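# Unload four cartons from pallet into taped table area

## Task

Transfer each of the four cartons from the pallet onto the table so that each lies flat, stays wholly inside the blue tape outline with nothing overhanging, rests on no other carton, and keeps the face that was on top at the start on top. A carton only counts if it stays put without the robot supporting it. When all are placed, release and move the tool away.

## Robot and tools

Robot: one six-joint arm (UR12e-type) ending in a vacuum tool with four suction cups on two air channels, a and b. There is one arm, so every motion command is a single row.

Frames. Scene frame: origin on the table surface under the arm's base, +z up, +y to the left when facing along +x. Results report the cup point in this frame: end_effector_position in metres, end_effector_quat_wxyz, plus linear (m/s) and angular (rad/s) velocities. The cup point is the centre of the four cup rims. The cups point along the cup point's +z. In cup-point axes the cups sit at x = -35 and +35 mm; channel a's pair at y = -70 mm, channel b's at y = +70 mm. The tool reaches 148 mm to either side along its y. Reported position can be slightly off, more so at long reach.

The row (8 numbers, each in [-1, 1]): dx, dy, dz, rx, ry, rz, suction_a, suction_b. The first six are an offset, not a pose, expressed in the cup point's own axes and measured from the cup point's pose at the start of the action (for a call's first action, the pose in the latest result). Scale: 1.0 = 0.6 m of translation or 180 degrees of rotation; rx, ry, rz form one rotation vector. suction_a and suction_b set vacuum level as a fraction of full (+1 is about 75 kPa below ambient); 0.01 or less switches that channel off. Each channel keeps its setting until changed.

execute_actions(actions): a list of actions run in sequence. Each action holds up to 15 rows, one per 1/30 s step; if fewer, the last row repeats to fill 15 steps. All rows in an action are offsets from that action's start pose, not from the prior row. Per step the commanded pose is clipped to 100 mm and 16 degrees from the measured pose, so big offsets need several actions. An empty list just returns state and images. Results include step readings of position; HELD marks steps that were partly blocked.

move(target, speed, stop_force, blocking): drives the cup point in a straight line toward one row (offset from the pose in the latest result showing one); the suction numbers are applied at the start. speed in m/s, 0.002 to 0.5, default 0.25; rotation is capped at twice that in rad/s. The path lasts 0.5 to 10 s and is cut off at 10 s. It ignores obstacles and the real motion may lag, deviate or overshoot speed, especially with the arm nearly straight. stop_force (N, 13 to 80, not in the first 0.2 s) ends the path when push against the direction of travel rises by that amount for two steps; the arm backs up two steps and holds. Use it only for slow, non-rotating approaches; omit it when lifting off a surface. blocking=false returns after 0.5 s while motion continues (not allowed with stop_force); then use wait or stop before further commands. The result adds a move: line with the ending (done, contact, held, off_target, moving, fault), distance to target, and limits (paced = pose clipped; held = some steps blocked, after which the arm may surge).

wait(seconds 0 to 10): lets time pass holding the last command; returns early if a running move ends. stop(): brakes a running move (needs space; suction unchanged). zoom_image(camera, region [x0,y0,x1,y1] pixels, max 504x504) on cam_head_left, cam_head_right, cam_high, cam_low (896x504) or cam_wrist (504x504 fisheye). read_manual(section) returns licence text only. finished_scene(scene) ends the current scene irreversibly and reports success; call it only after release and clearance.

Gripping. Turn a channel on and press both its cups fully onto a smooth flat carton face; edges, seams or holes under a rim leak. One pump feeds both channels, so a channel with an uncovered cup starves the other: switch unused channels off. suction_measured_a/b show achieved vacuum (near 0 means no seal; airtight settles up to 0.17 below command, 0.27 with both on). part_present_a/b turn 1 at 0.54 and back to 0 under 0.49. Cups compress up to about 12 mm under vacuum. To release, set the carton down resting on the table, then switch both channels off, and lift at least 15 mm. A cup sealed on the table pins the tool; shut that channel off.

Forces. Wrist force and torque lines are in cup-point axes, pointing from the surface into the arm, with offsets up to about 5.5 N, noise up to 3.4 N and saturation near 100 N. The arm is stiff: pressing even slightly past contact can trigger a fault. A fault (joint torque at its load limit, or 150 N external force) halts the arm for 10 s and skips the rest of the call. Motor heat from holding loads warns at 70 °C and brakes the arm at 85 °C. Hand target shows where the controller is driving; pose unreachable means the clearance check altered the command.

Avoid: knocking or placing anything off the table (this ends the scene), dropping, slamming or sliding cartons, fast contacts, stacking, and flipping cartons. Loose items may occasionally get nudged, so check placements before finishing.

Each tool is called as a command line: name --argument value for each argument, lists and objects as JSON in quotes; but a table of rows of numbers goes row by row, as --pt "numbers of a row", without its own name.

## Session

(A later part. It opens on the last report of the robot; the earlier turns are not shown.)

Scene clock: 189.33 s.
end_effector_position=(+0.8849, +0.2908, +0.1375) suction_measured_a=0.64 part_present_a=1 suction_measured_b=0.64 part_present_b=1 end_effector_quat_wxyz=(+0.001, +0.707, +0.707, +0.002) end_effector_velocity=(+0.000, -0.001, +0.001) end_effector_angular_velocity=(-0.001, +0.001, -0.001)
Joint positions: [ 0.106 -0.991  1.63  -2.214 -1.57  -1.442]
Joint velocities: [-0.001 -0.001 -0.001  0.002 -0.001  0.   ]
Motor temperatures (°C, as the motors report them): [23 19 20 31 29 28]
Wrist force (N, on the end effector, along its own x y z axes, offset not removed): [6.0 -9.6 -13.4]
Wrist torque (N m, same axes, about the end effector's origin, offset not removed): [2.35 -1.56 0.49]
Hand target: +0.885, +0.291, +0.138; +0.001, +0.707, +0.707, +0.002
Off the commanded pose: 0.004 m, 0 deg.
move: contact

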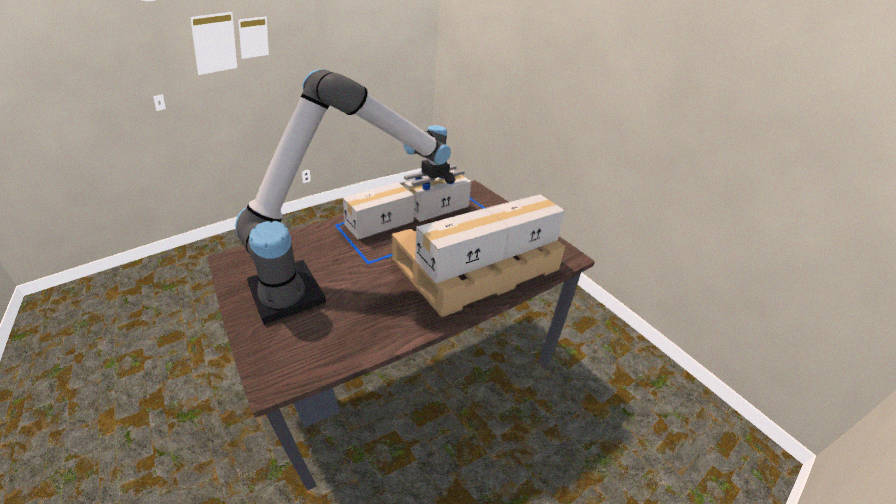

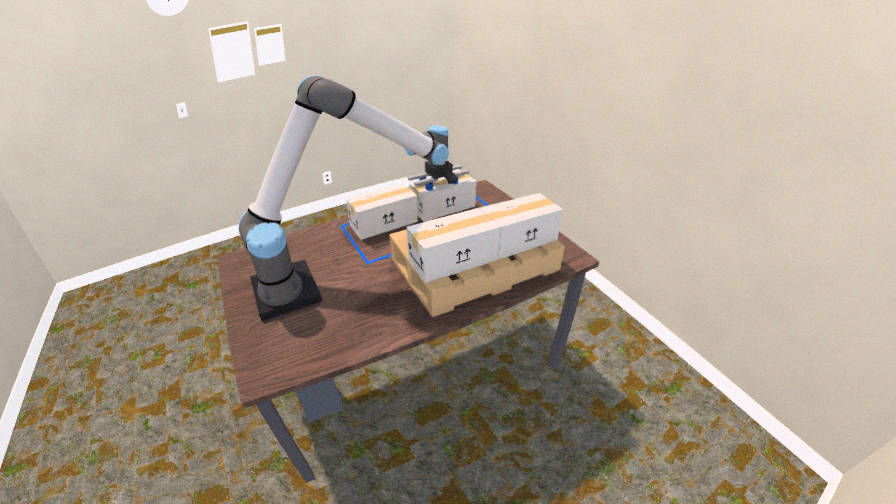

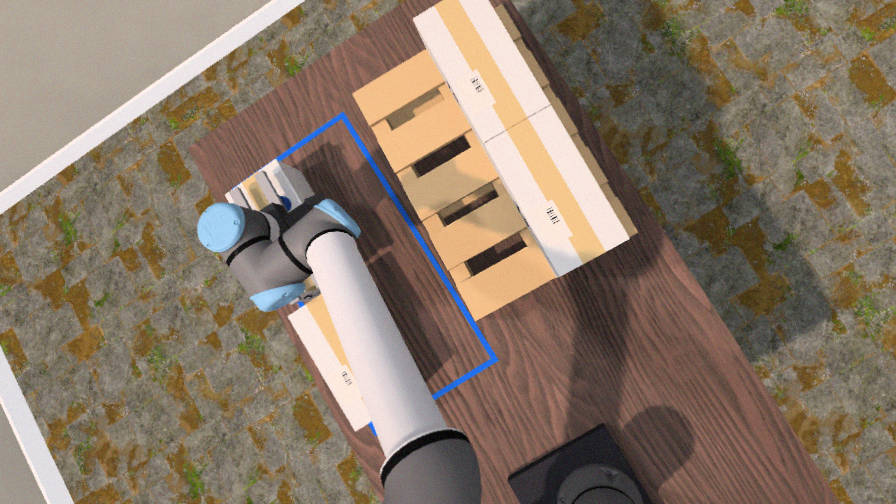

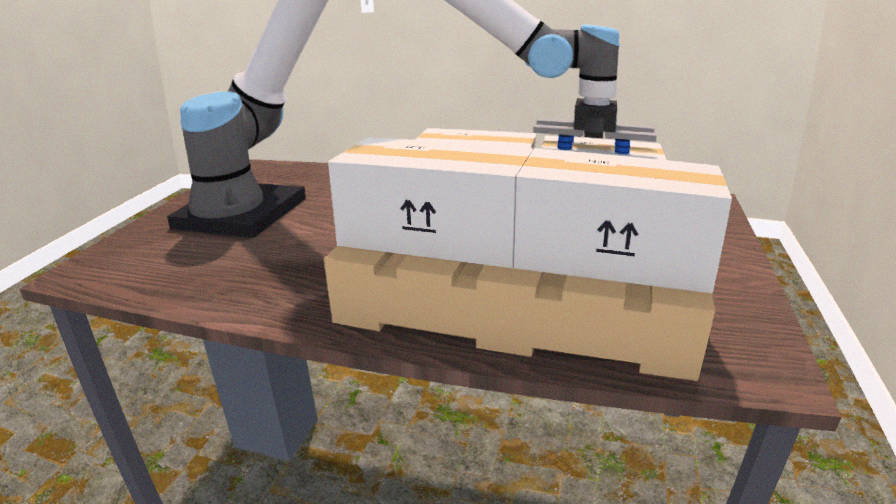

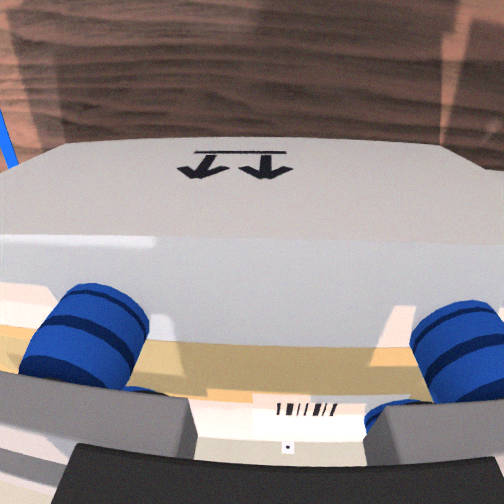

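execute_actions --actions '[[[0,0,0,0,0,0,0,0]]]'

move --target '[-0.1,-0.2,-0.3,0,0,0,0,0]' --speed 0.3

move --target '[-0.845,0.247,0.045,0,0,0.022,0,0]' --speed 0.4

Scene clock: 197.43 s.
end_effector_position=(+0.8849, +0.2909, +0.1377) suction_measured_a=0.01 part_present_a=0 suction_measured_b=0.01 part_present_b=0 end_effector_quat_wxyz=(+0.001, +0.707, +0.707, +0.002) end_effector_velocity=(-0.000, +0.000, -0.002) end_effector_angular_velocity=(-0.001, +0.002, -0.000)
Joint positions: [ 0.106 -0.992  1.63  -2.214 -1.57  -1.442]
Joint velocities: [ 0.     0.002  0.     0.    -0.     0.   ]
Motor temperatures (°C, as the motors report them): [23 19 20 31 29 28]
Wrist force (N, on the end effector, along its own x y z axes, offset not removed): [-0.4 -5.0 -50.5]
Wrist torque (N m, same axes, about the end effector's origin, offset not removed): [-0.30 -0.02 0.02]
Hand target: +0.885, +0.291, +0.138; +0.001, +0.707, +0.707, +0.002
Off the commanded pose: 0.000 m, 0 deg.
Step readings (end_effector_position):
0: (+0.8849, +0.2908, +0.1378)
1: (+0.8849, +0.2908, +0.1378)
2: (+0.8851, +0.2909, +0.1380)
4: (+0.8853, +0.2909, +0.1383)
8: (+0.8852, +0.2909, +0.1382)
15: end_effector_position above

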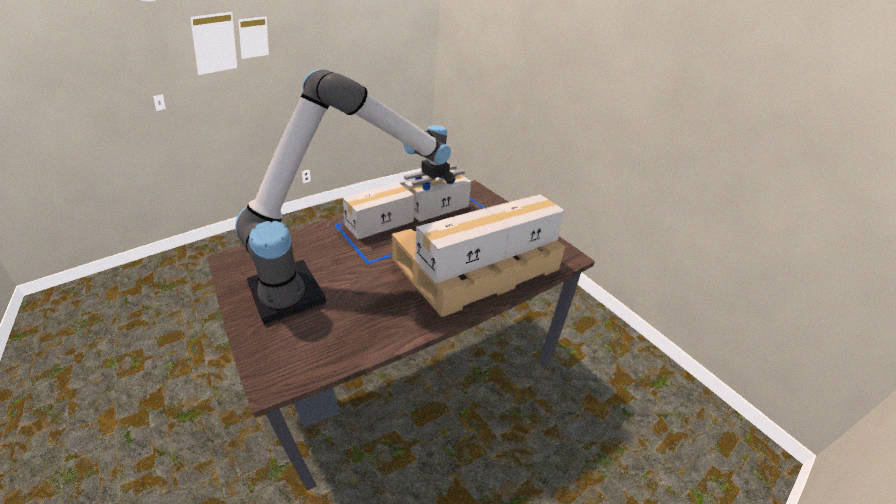

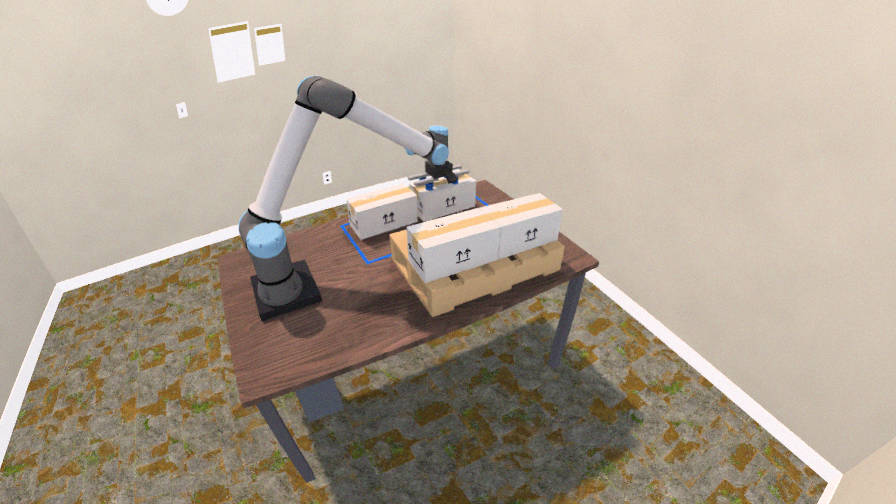

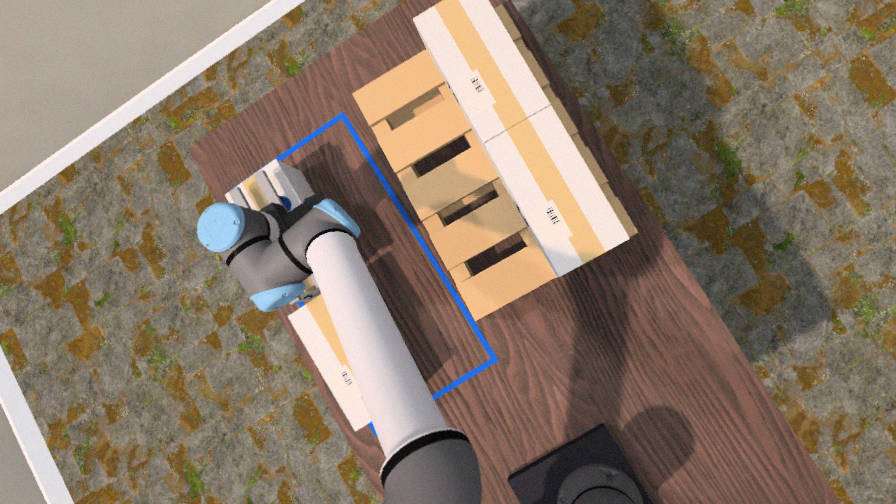

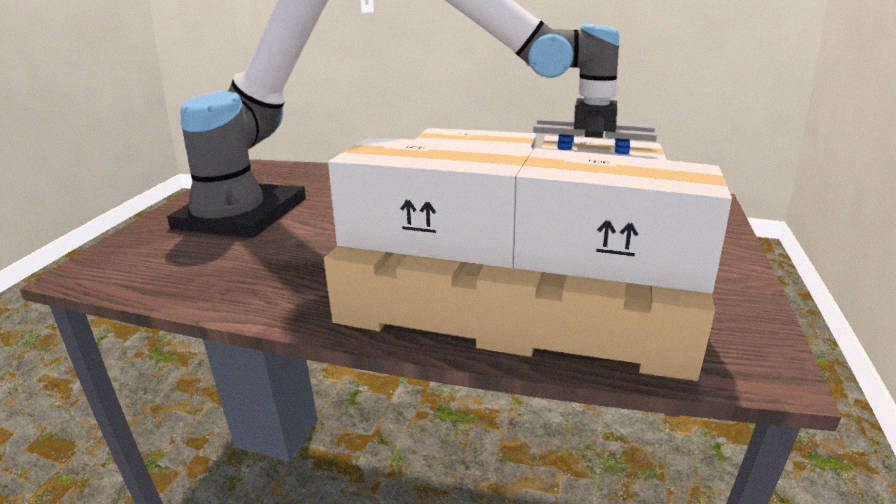

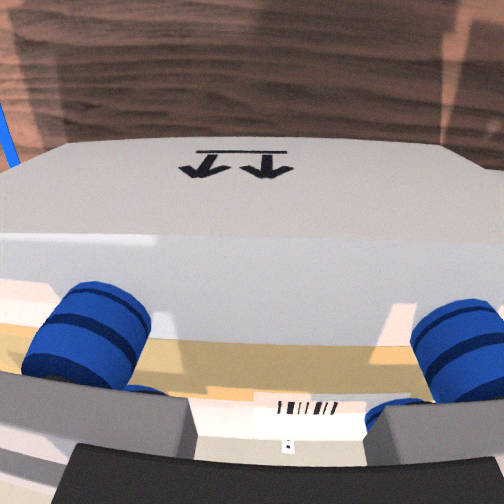

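Scene clock: 198.93 s.
end_effector_position=(+0.7645, +0.2306, +0.3167) suction_measured_a=0.01 part_present_a=0 suction_measured_b=0.01 part_present_b=0 end_effector_quat_wxyz=(+0.001, +0.707, +0.707, +0.002) end_effector_velocity=(-0.001, -0.002, +0.002) end_effector_angular_velocity=(-0.000, +0.001, -0.001)
Joint positions: [ 0.05  -1.337  1.78  -2.018 -1.57  -1.498]
Joint velocities: [-0.002 -0.004  0.001  0.003 -0.    -0.001]
Motor temperatures (°C, as the motors report them): [23 19 20 31 29 28]
Wrist force (N, on the end effector, along its own x y z axes, offset not removed): [-0.4 -2.4 0.9]
Wrist torque (N m, same axes, about the end effector's origin, offset not removed): [-0.35 -0.10 0.05]
Hand target: +0.764, +0.231, +0.317; +0.001, +0.707, +0.707, +0.002
Off the commanded pose: 0.000 m, 0 deg.
move: done

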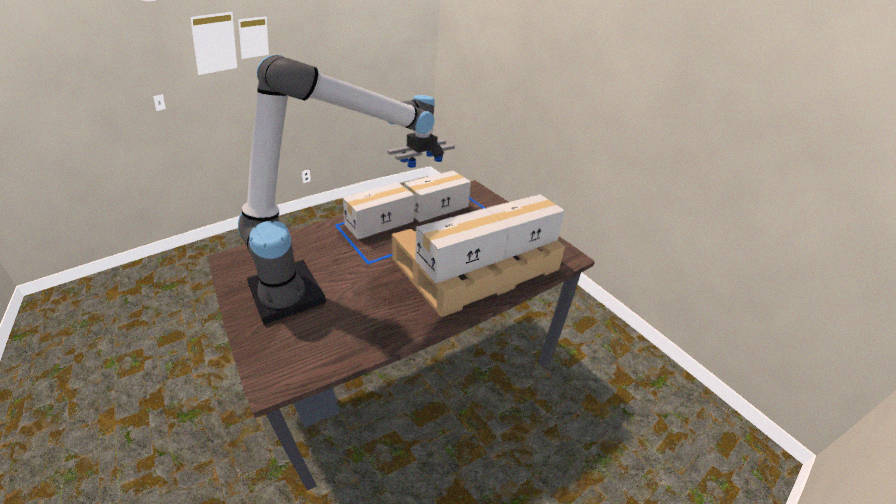

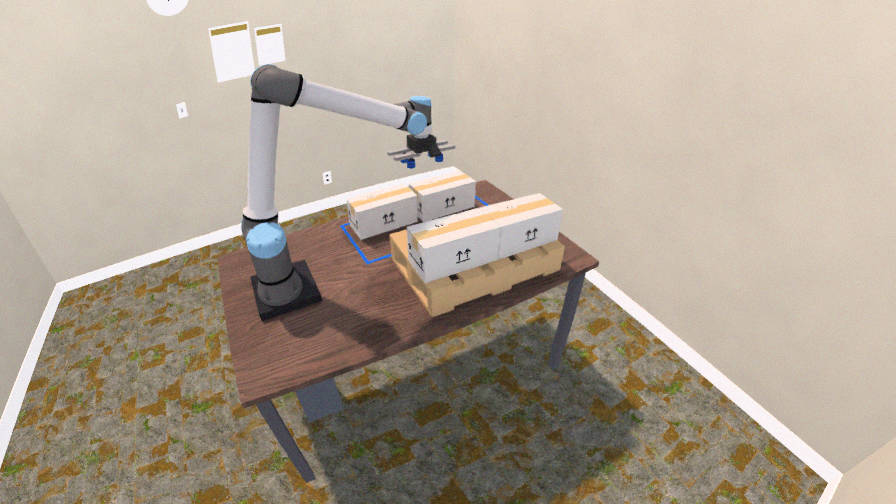

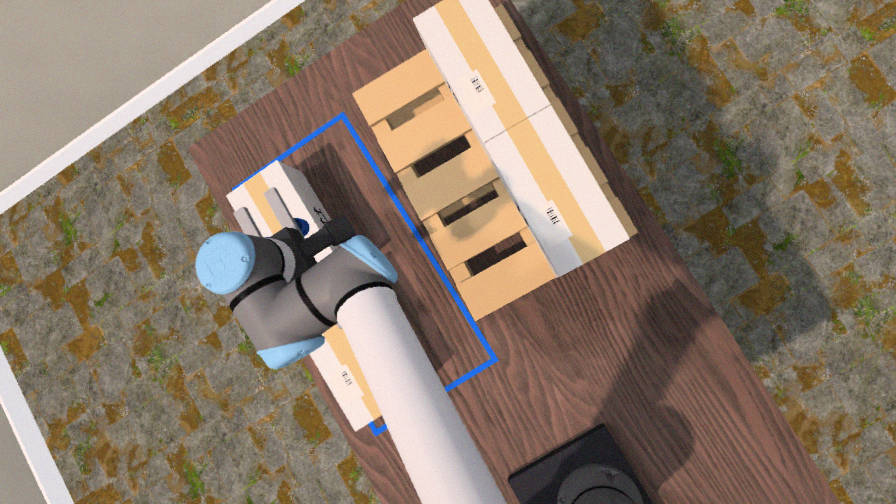

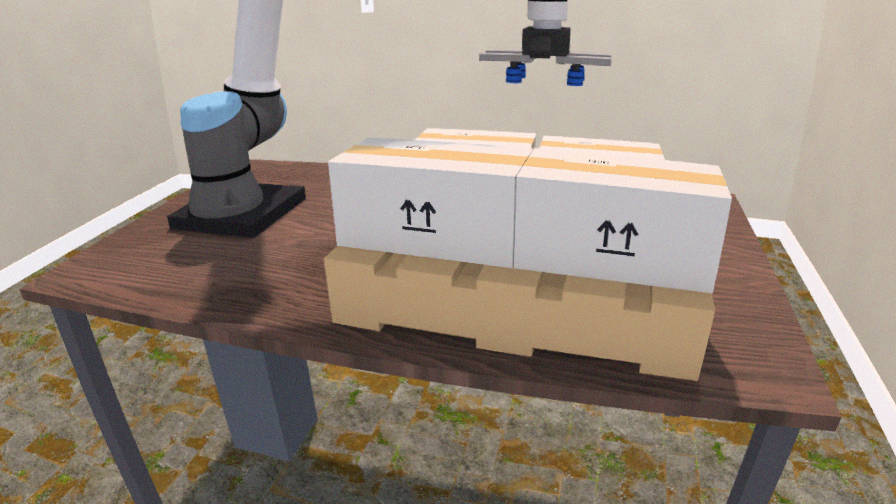

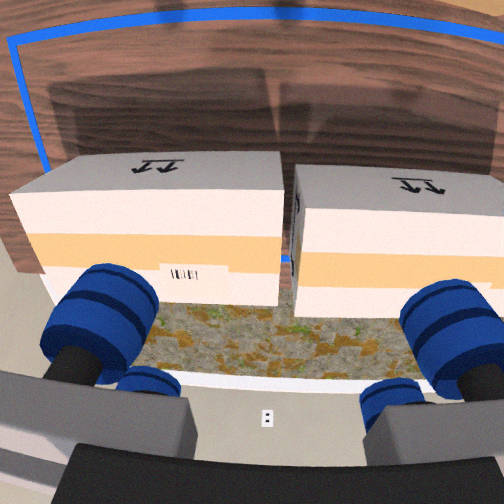

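Scene clock: 201.07 s.
end_effector_position=(+0.9130, -0.2758, +0.2895) suction_measured_a=0.01 part_present_a=0 suction_measured_b=0.01 part_present_b=0 end_effector_quat_wxyz=(+0.001, +0.731, +0.682, +0.002) end_effector_velocity=(+0.001, -0.002, -0.000) end_effector_angular_velocity=(+0.000, +0.001, +0.000)
Joint positions: [-0.501 -1.082  1.47  -1.962 -1.569 -1.98 ]
Joint velocities: [-0.001  0.002 -0.003  0.002 -0.    -0.001]
Motor temperatures (°C, as the motors report them): [23 19 20 31 29 28]
Wrist force (N, on the end effector, along its own x y z axes, offset not removed): [2.4 -2.2 -2.8]
Wrist torque (N m, same axes, about the end effector's origin, offset not removed): [-0.45 -0.41 0.07]
Hand target: +0.913, -0.276, +0.289; +0.001, +0.731, +0.682, +0.002
Off the commanded pose: 0.000 m, 0 deg.
move: done

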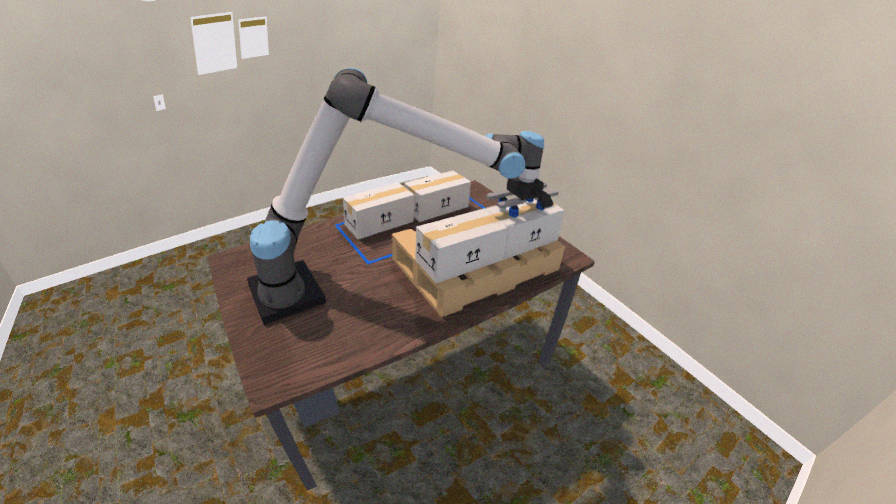

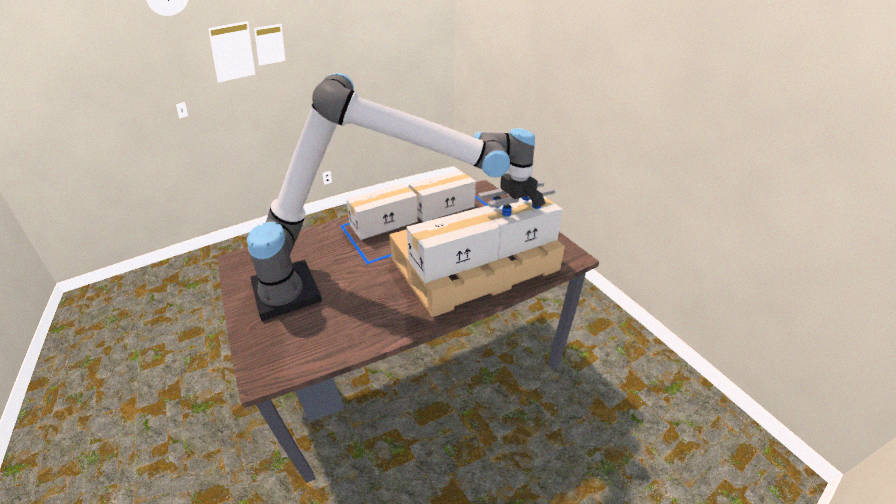

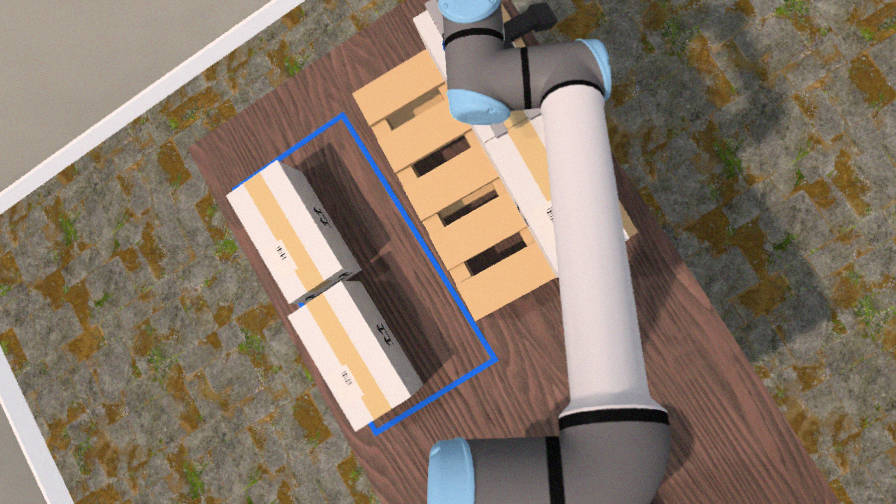

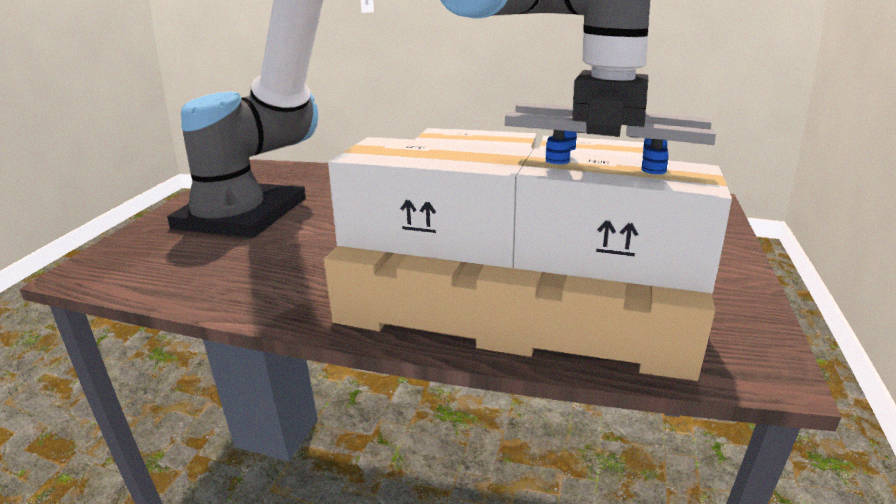

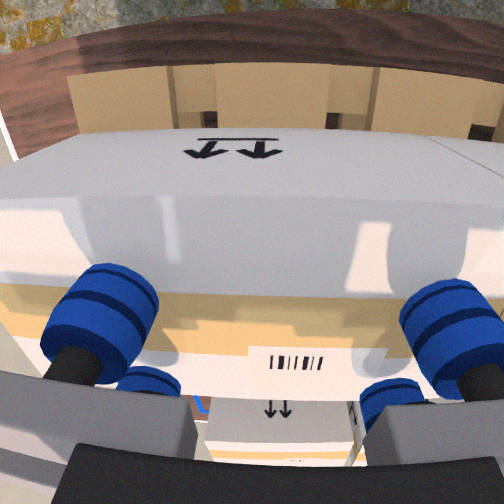

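move --target '[0,0.005,0.022,0,0,0,0,0]' --speed 0.1

move --target '[0,0,0.03,0,0,0,0,0]' --speed 0.015 --stop_force 15

execute_actions --actions '[[[0,0,0.003,0,0,0,1,1]],[[0,0,0,0,0,0,1,1]]]'

Scene clock: 218.70 s.
end_effector_position=(+0.9160, -0.2760, +0.2766) suction_measured_a=0.01 part_present_a=0 suction_measured_b=0.01 part_present_b=0 end_effector_quat_wxyz=(+0.001, +0.731, +0.682, +0.002) end_effector_velocity=(-0.000, -0.001, -0.003) end_effector_angular_velocity=(+0.000, +0.000, -0.002)
Joint positions: [-0.5   -1.069  1.475 -1.98  -1.568 -1.978]
Joint velocities: [-0.001  0.002  0.002 -0.004  0.     0.   ]
Motor temperatures (°C, as the motors report them): [23 19 20 31 29 28]
Wrist force (N, on the end effector, along its own x y z axes, offset not removed): [1.1 -0.2 -2.2]
Wrist torque (N m, same axes, about the end effector's origin, offset not removed): [-0.17 -0.20 0.08]
Hand target: +0.916, -0.276, +0.276; +0.001, +0.731, +0.682, +0.002
Off the commanded pose: 0.000 m, 0 deg.
move: done

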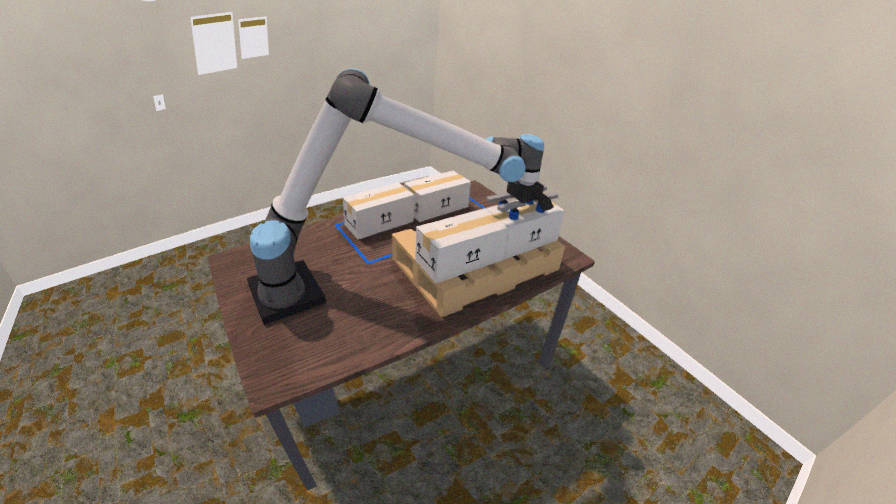

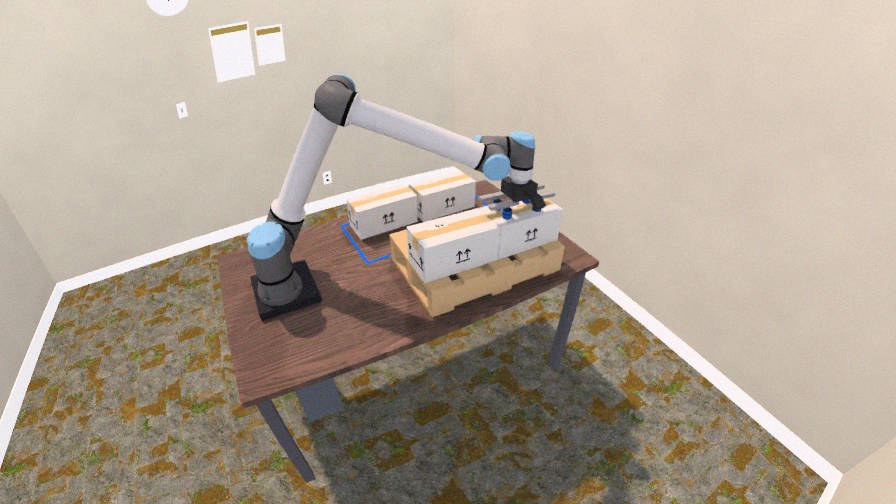

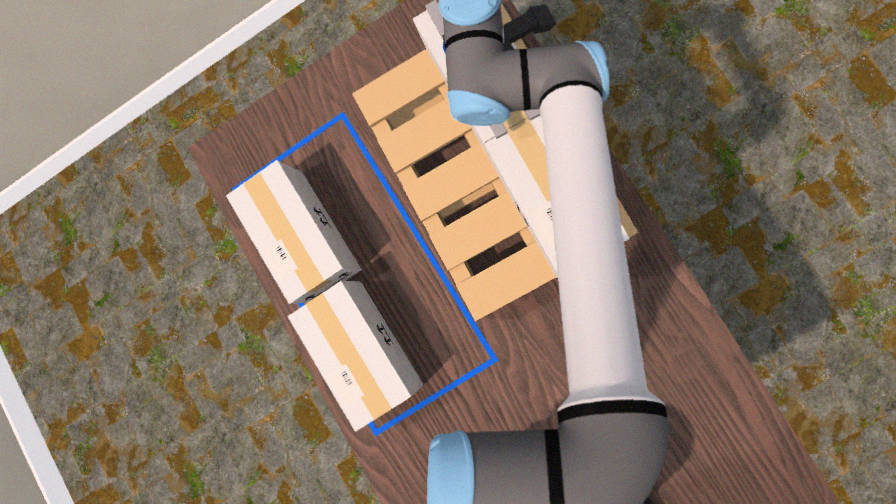

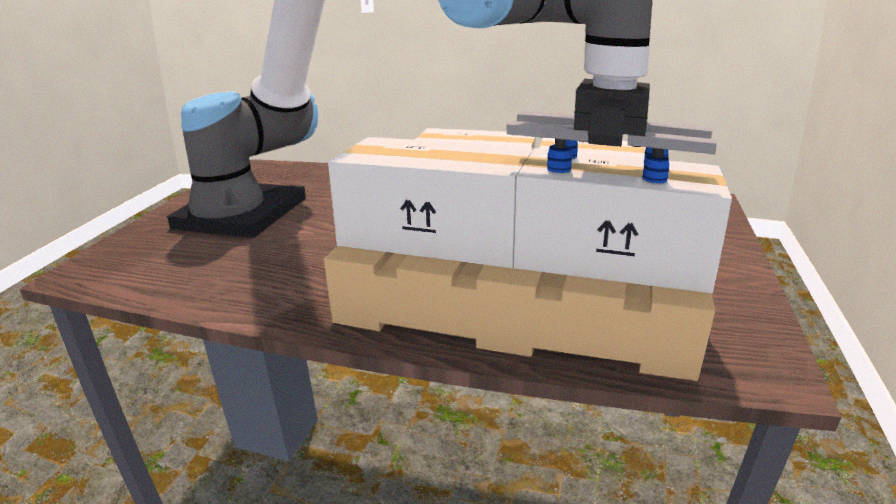

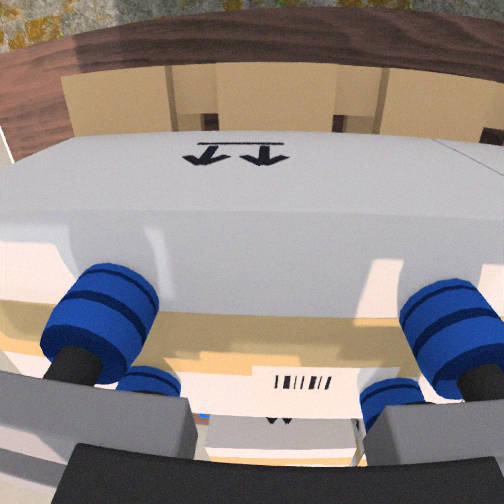

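Scene clock: 219.53 s.
end_effector_position=(+0.9160, -0.2760, +0.2699) suction_measured_a=0.01 part_present_a=0 suction_measured_b=0.01 part_present_b=0 end_effector_quat_wxyz=(+0.001, +0.731, +0.682, +0.002) end_effector_velocity=(+0.000, +0.001, +0.006) end_effector_angular_velocity=(+0.001, -0.001, +0.001)
Joint positions: [-0.5   -1.064  1.481 -1.99  -1.568 -1.978]
Joint velocities: [ 0.001 -0.004 -0.005  0.008  0.001  0.   ]
Motor temperatures (°C, as the motors report them): [23 19 20 31 29 28]
Wrist force (N, on the end effector, along its own x y z axes, offset not removed): [3.9 -1.1 -16.6]
Wrist torque (N m, same axes, about the end effector's origin, offset not removed): [-0.17 -0.49 0.06]
Hand target: +0.916, -0.276, +0.271; +0.001, +0.731, +0.682, +0.002
Off the commanded pose: 0.011 m, 0 deg.
move: contact

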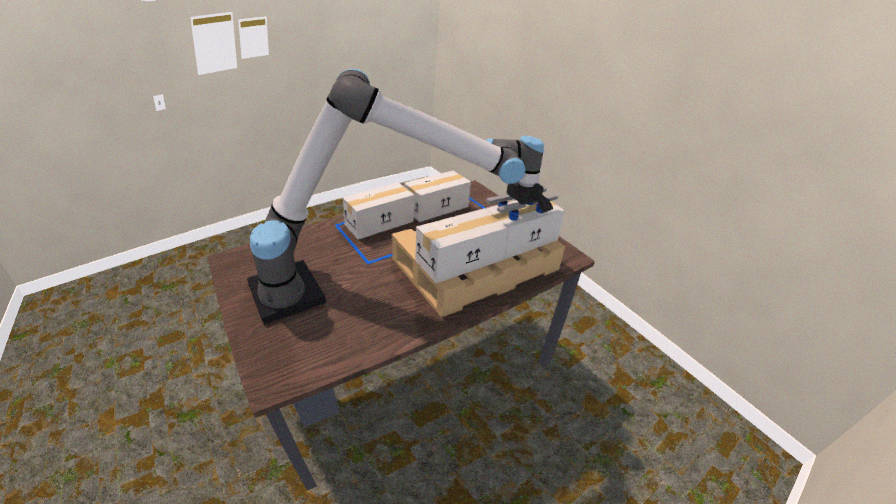

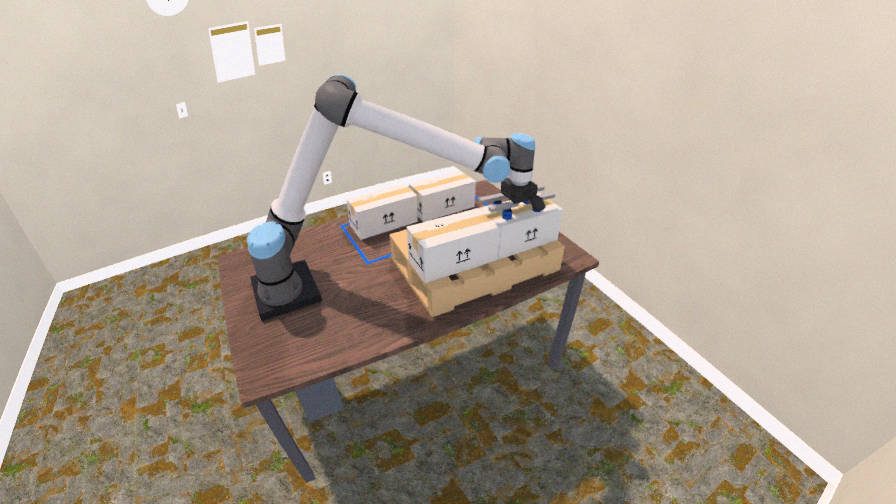

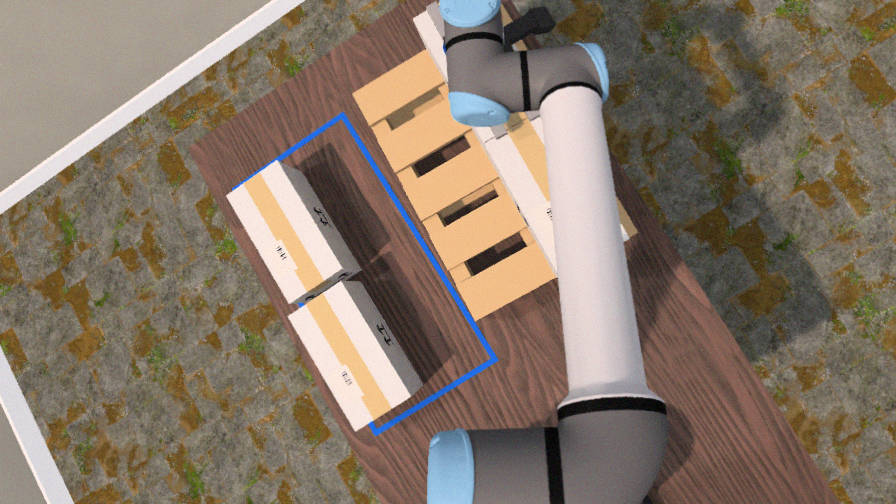

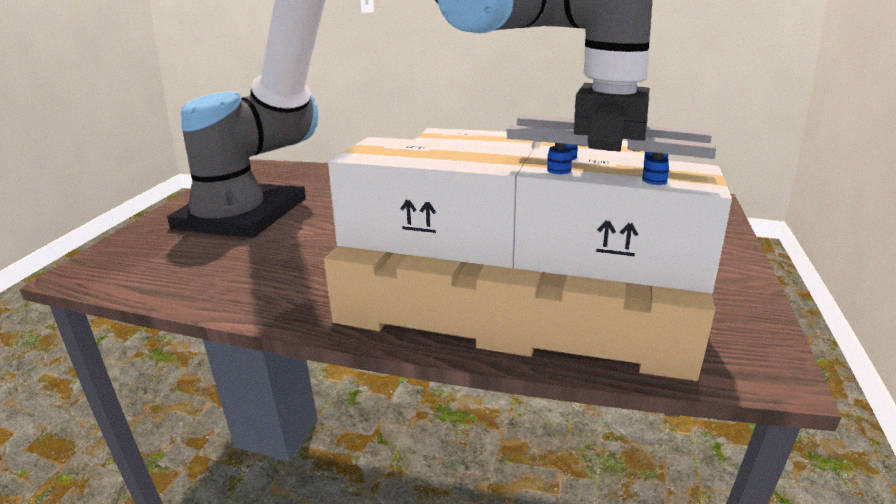

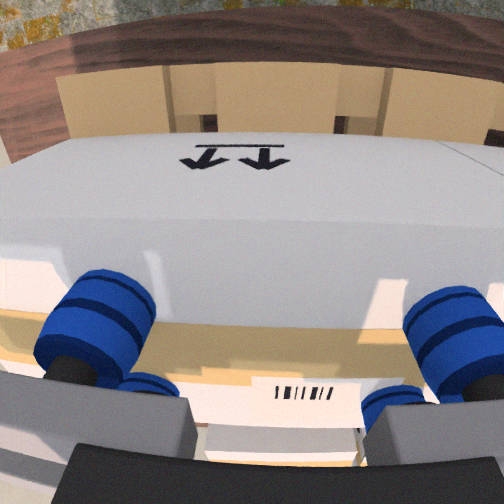

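Scene clock: 220.53 s.
end_effector_position=(+0.9160, -0.2760, +0.2682) suction_measured_a=0.62 part_present_a=1 suction_measured_b=0.62 part_present_b=1 end_effector_quat_wxyz=(+0.001, +0.731, +0.682, +0.002) end_effector_velocity=(-0.001, -0.001, -0.000) end_effector_angular_velocity=(+0.000, +0.001, -0.001)
Joint positions: [-0.499 -1.063  1.482 -1.993 -1.568 -1.978]
Joint velocities: [-0.001 -0.001  0.001 -0.    -0.     0.   ]
Motor temperatures (°C, as the motors report them): [23 19 20 31 29 28]
Wrist force (N, on the end effector, along its own x y z axes, offset not removed): [0.6 -1.3 19.3]
Wrist torque (N m, same axes, about the end effector's origin, offset not removed): [-0.35 -0.24 0.18]
Hand target: +0.916, -0.276, +0.268; +0.001, +0.731, +0.682, +0.002
Off the commanded pose: 0.000 m, 0 deg.
Step readings (end_effector_position; steps 1 to 15: 1st action; 16 to 30: 2nd action):
0: (+0.9160, -0.2760, +0.2699)
1: (+0.9160, -0.2760, +0.2701)
2: (+0.9160, -0.2760, +0.2700)
4: (+0.9159, -0.2760, +0.2693)
8: (+0.9159, -0.2760, +0.2684)
15: (+0.9160, -0.2760, +0.2682)
16: (+0.9160, -0.2760, +0.2682)
17: (+0.9160, -0.2760, +0.2682)
19: (+0.9160, -0.2760, +0.2682)
23: (+0.9160, -0.2760, +0.2682)
30: end_effector_position above

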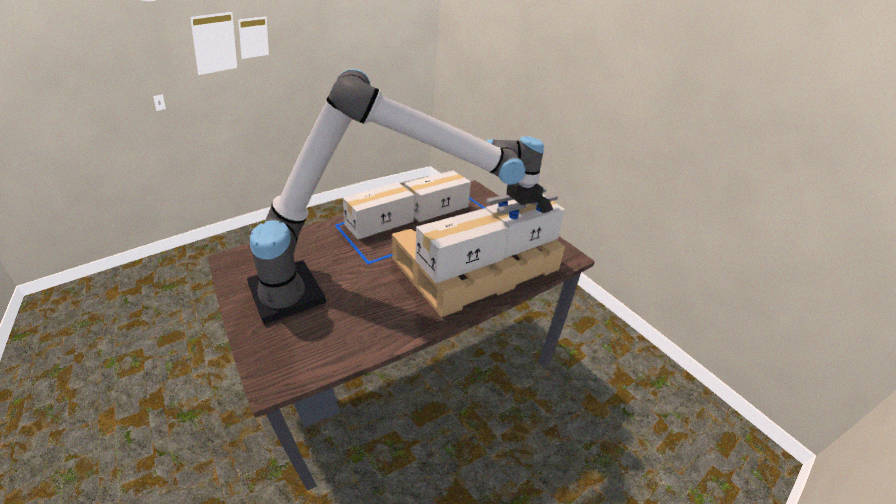

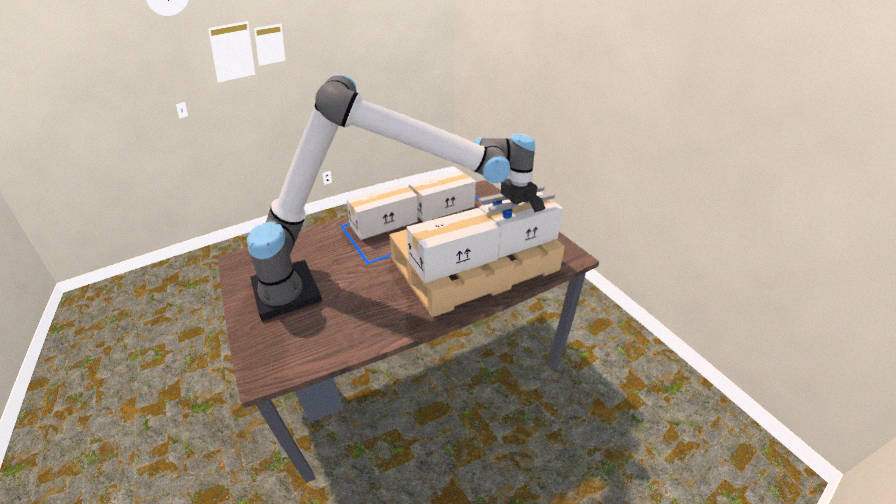

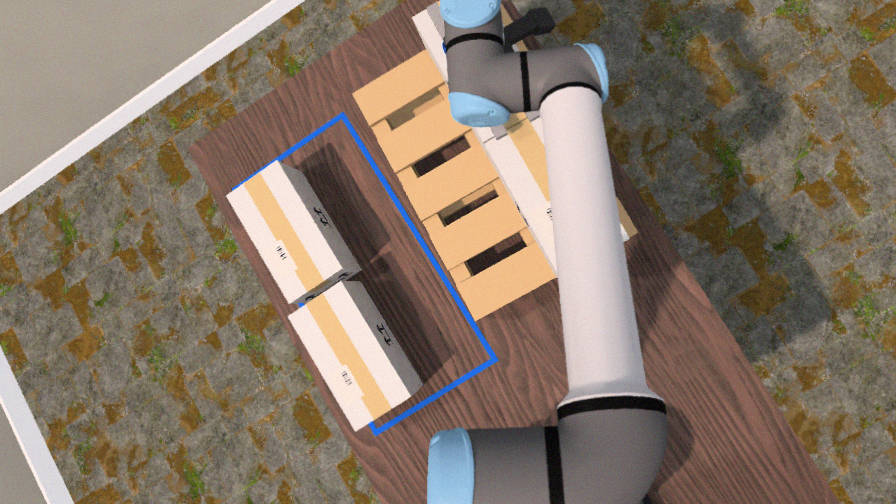

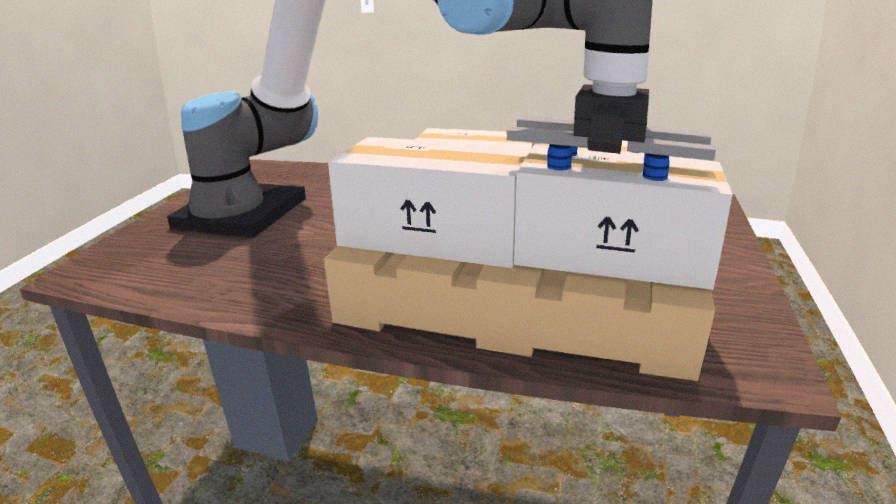

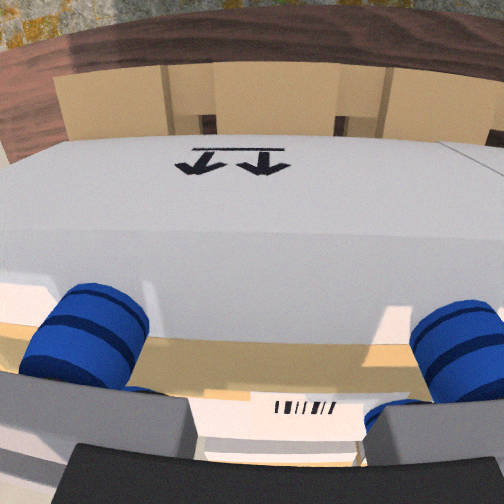

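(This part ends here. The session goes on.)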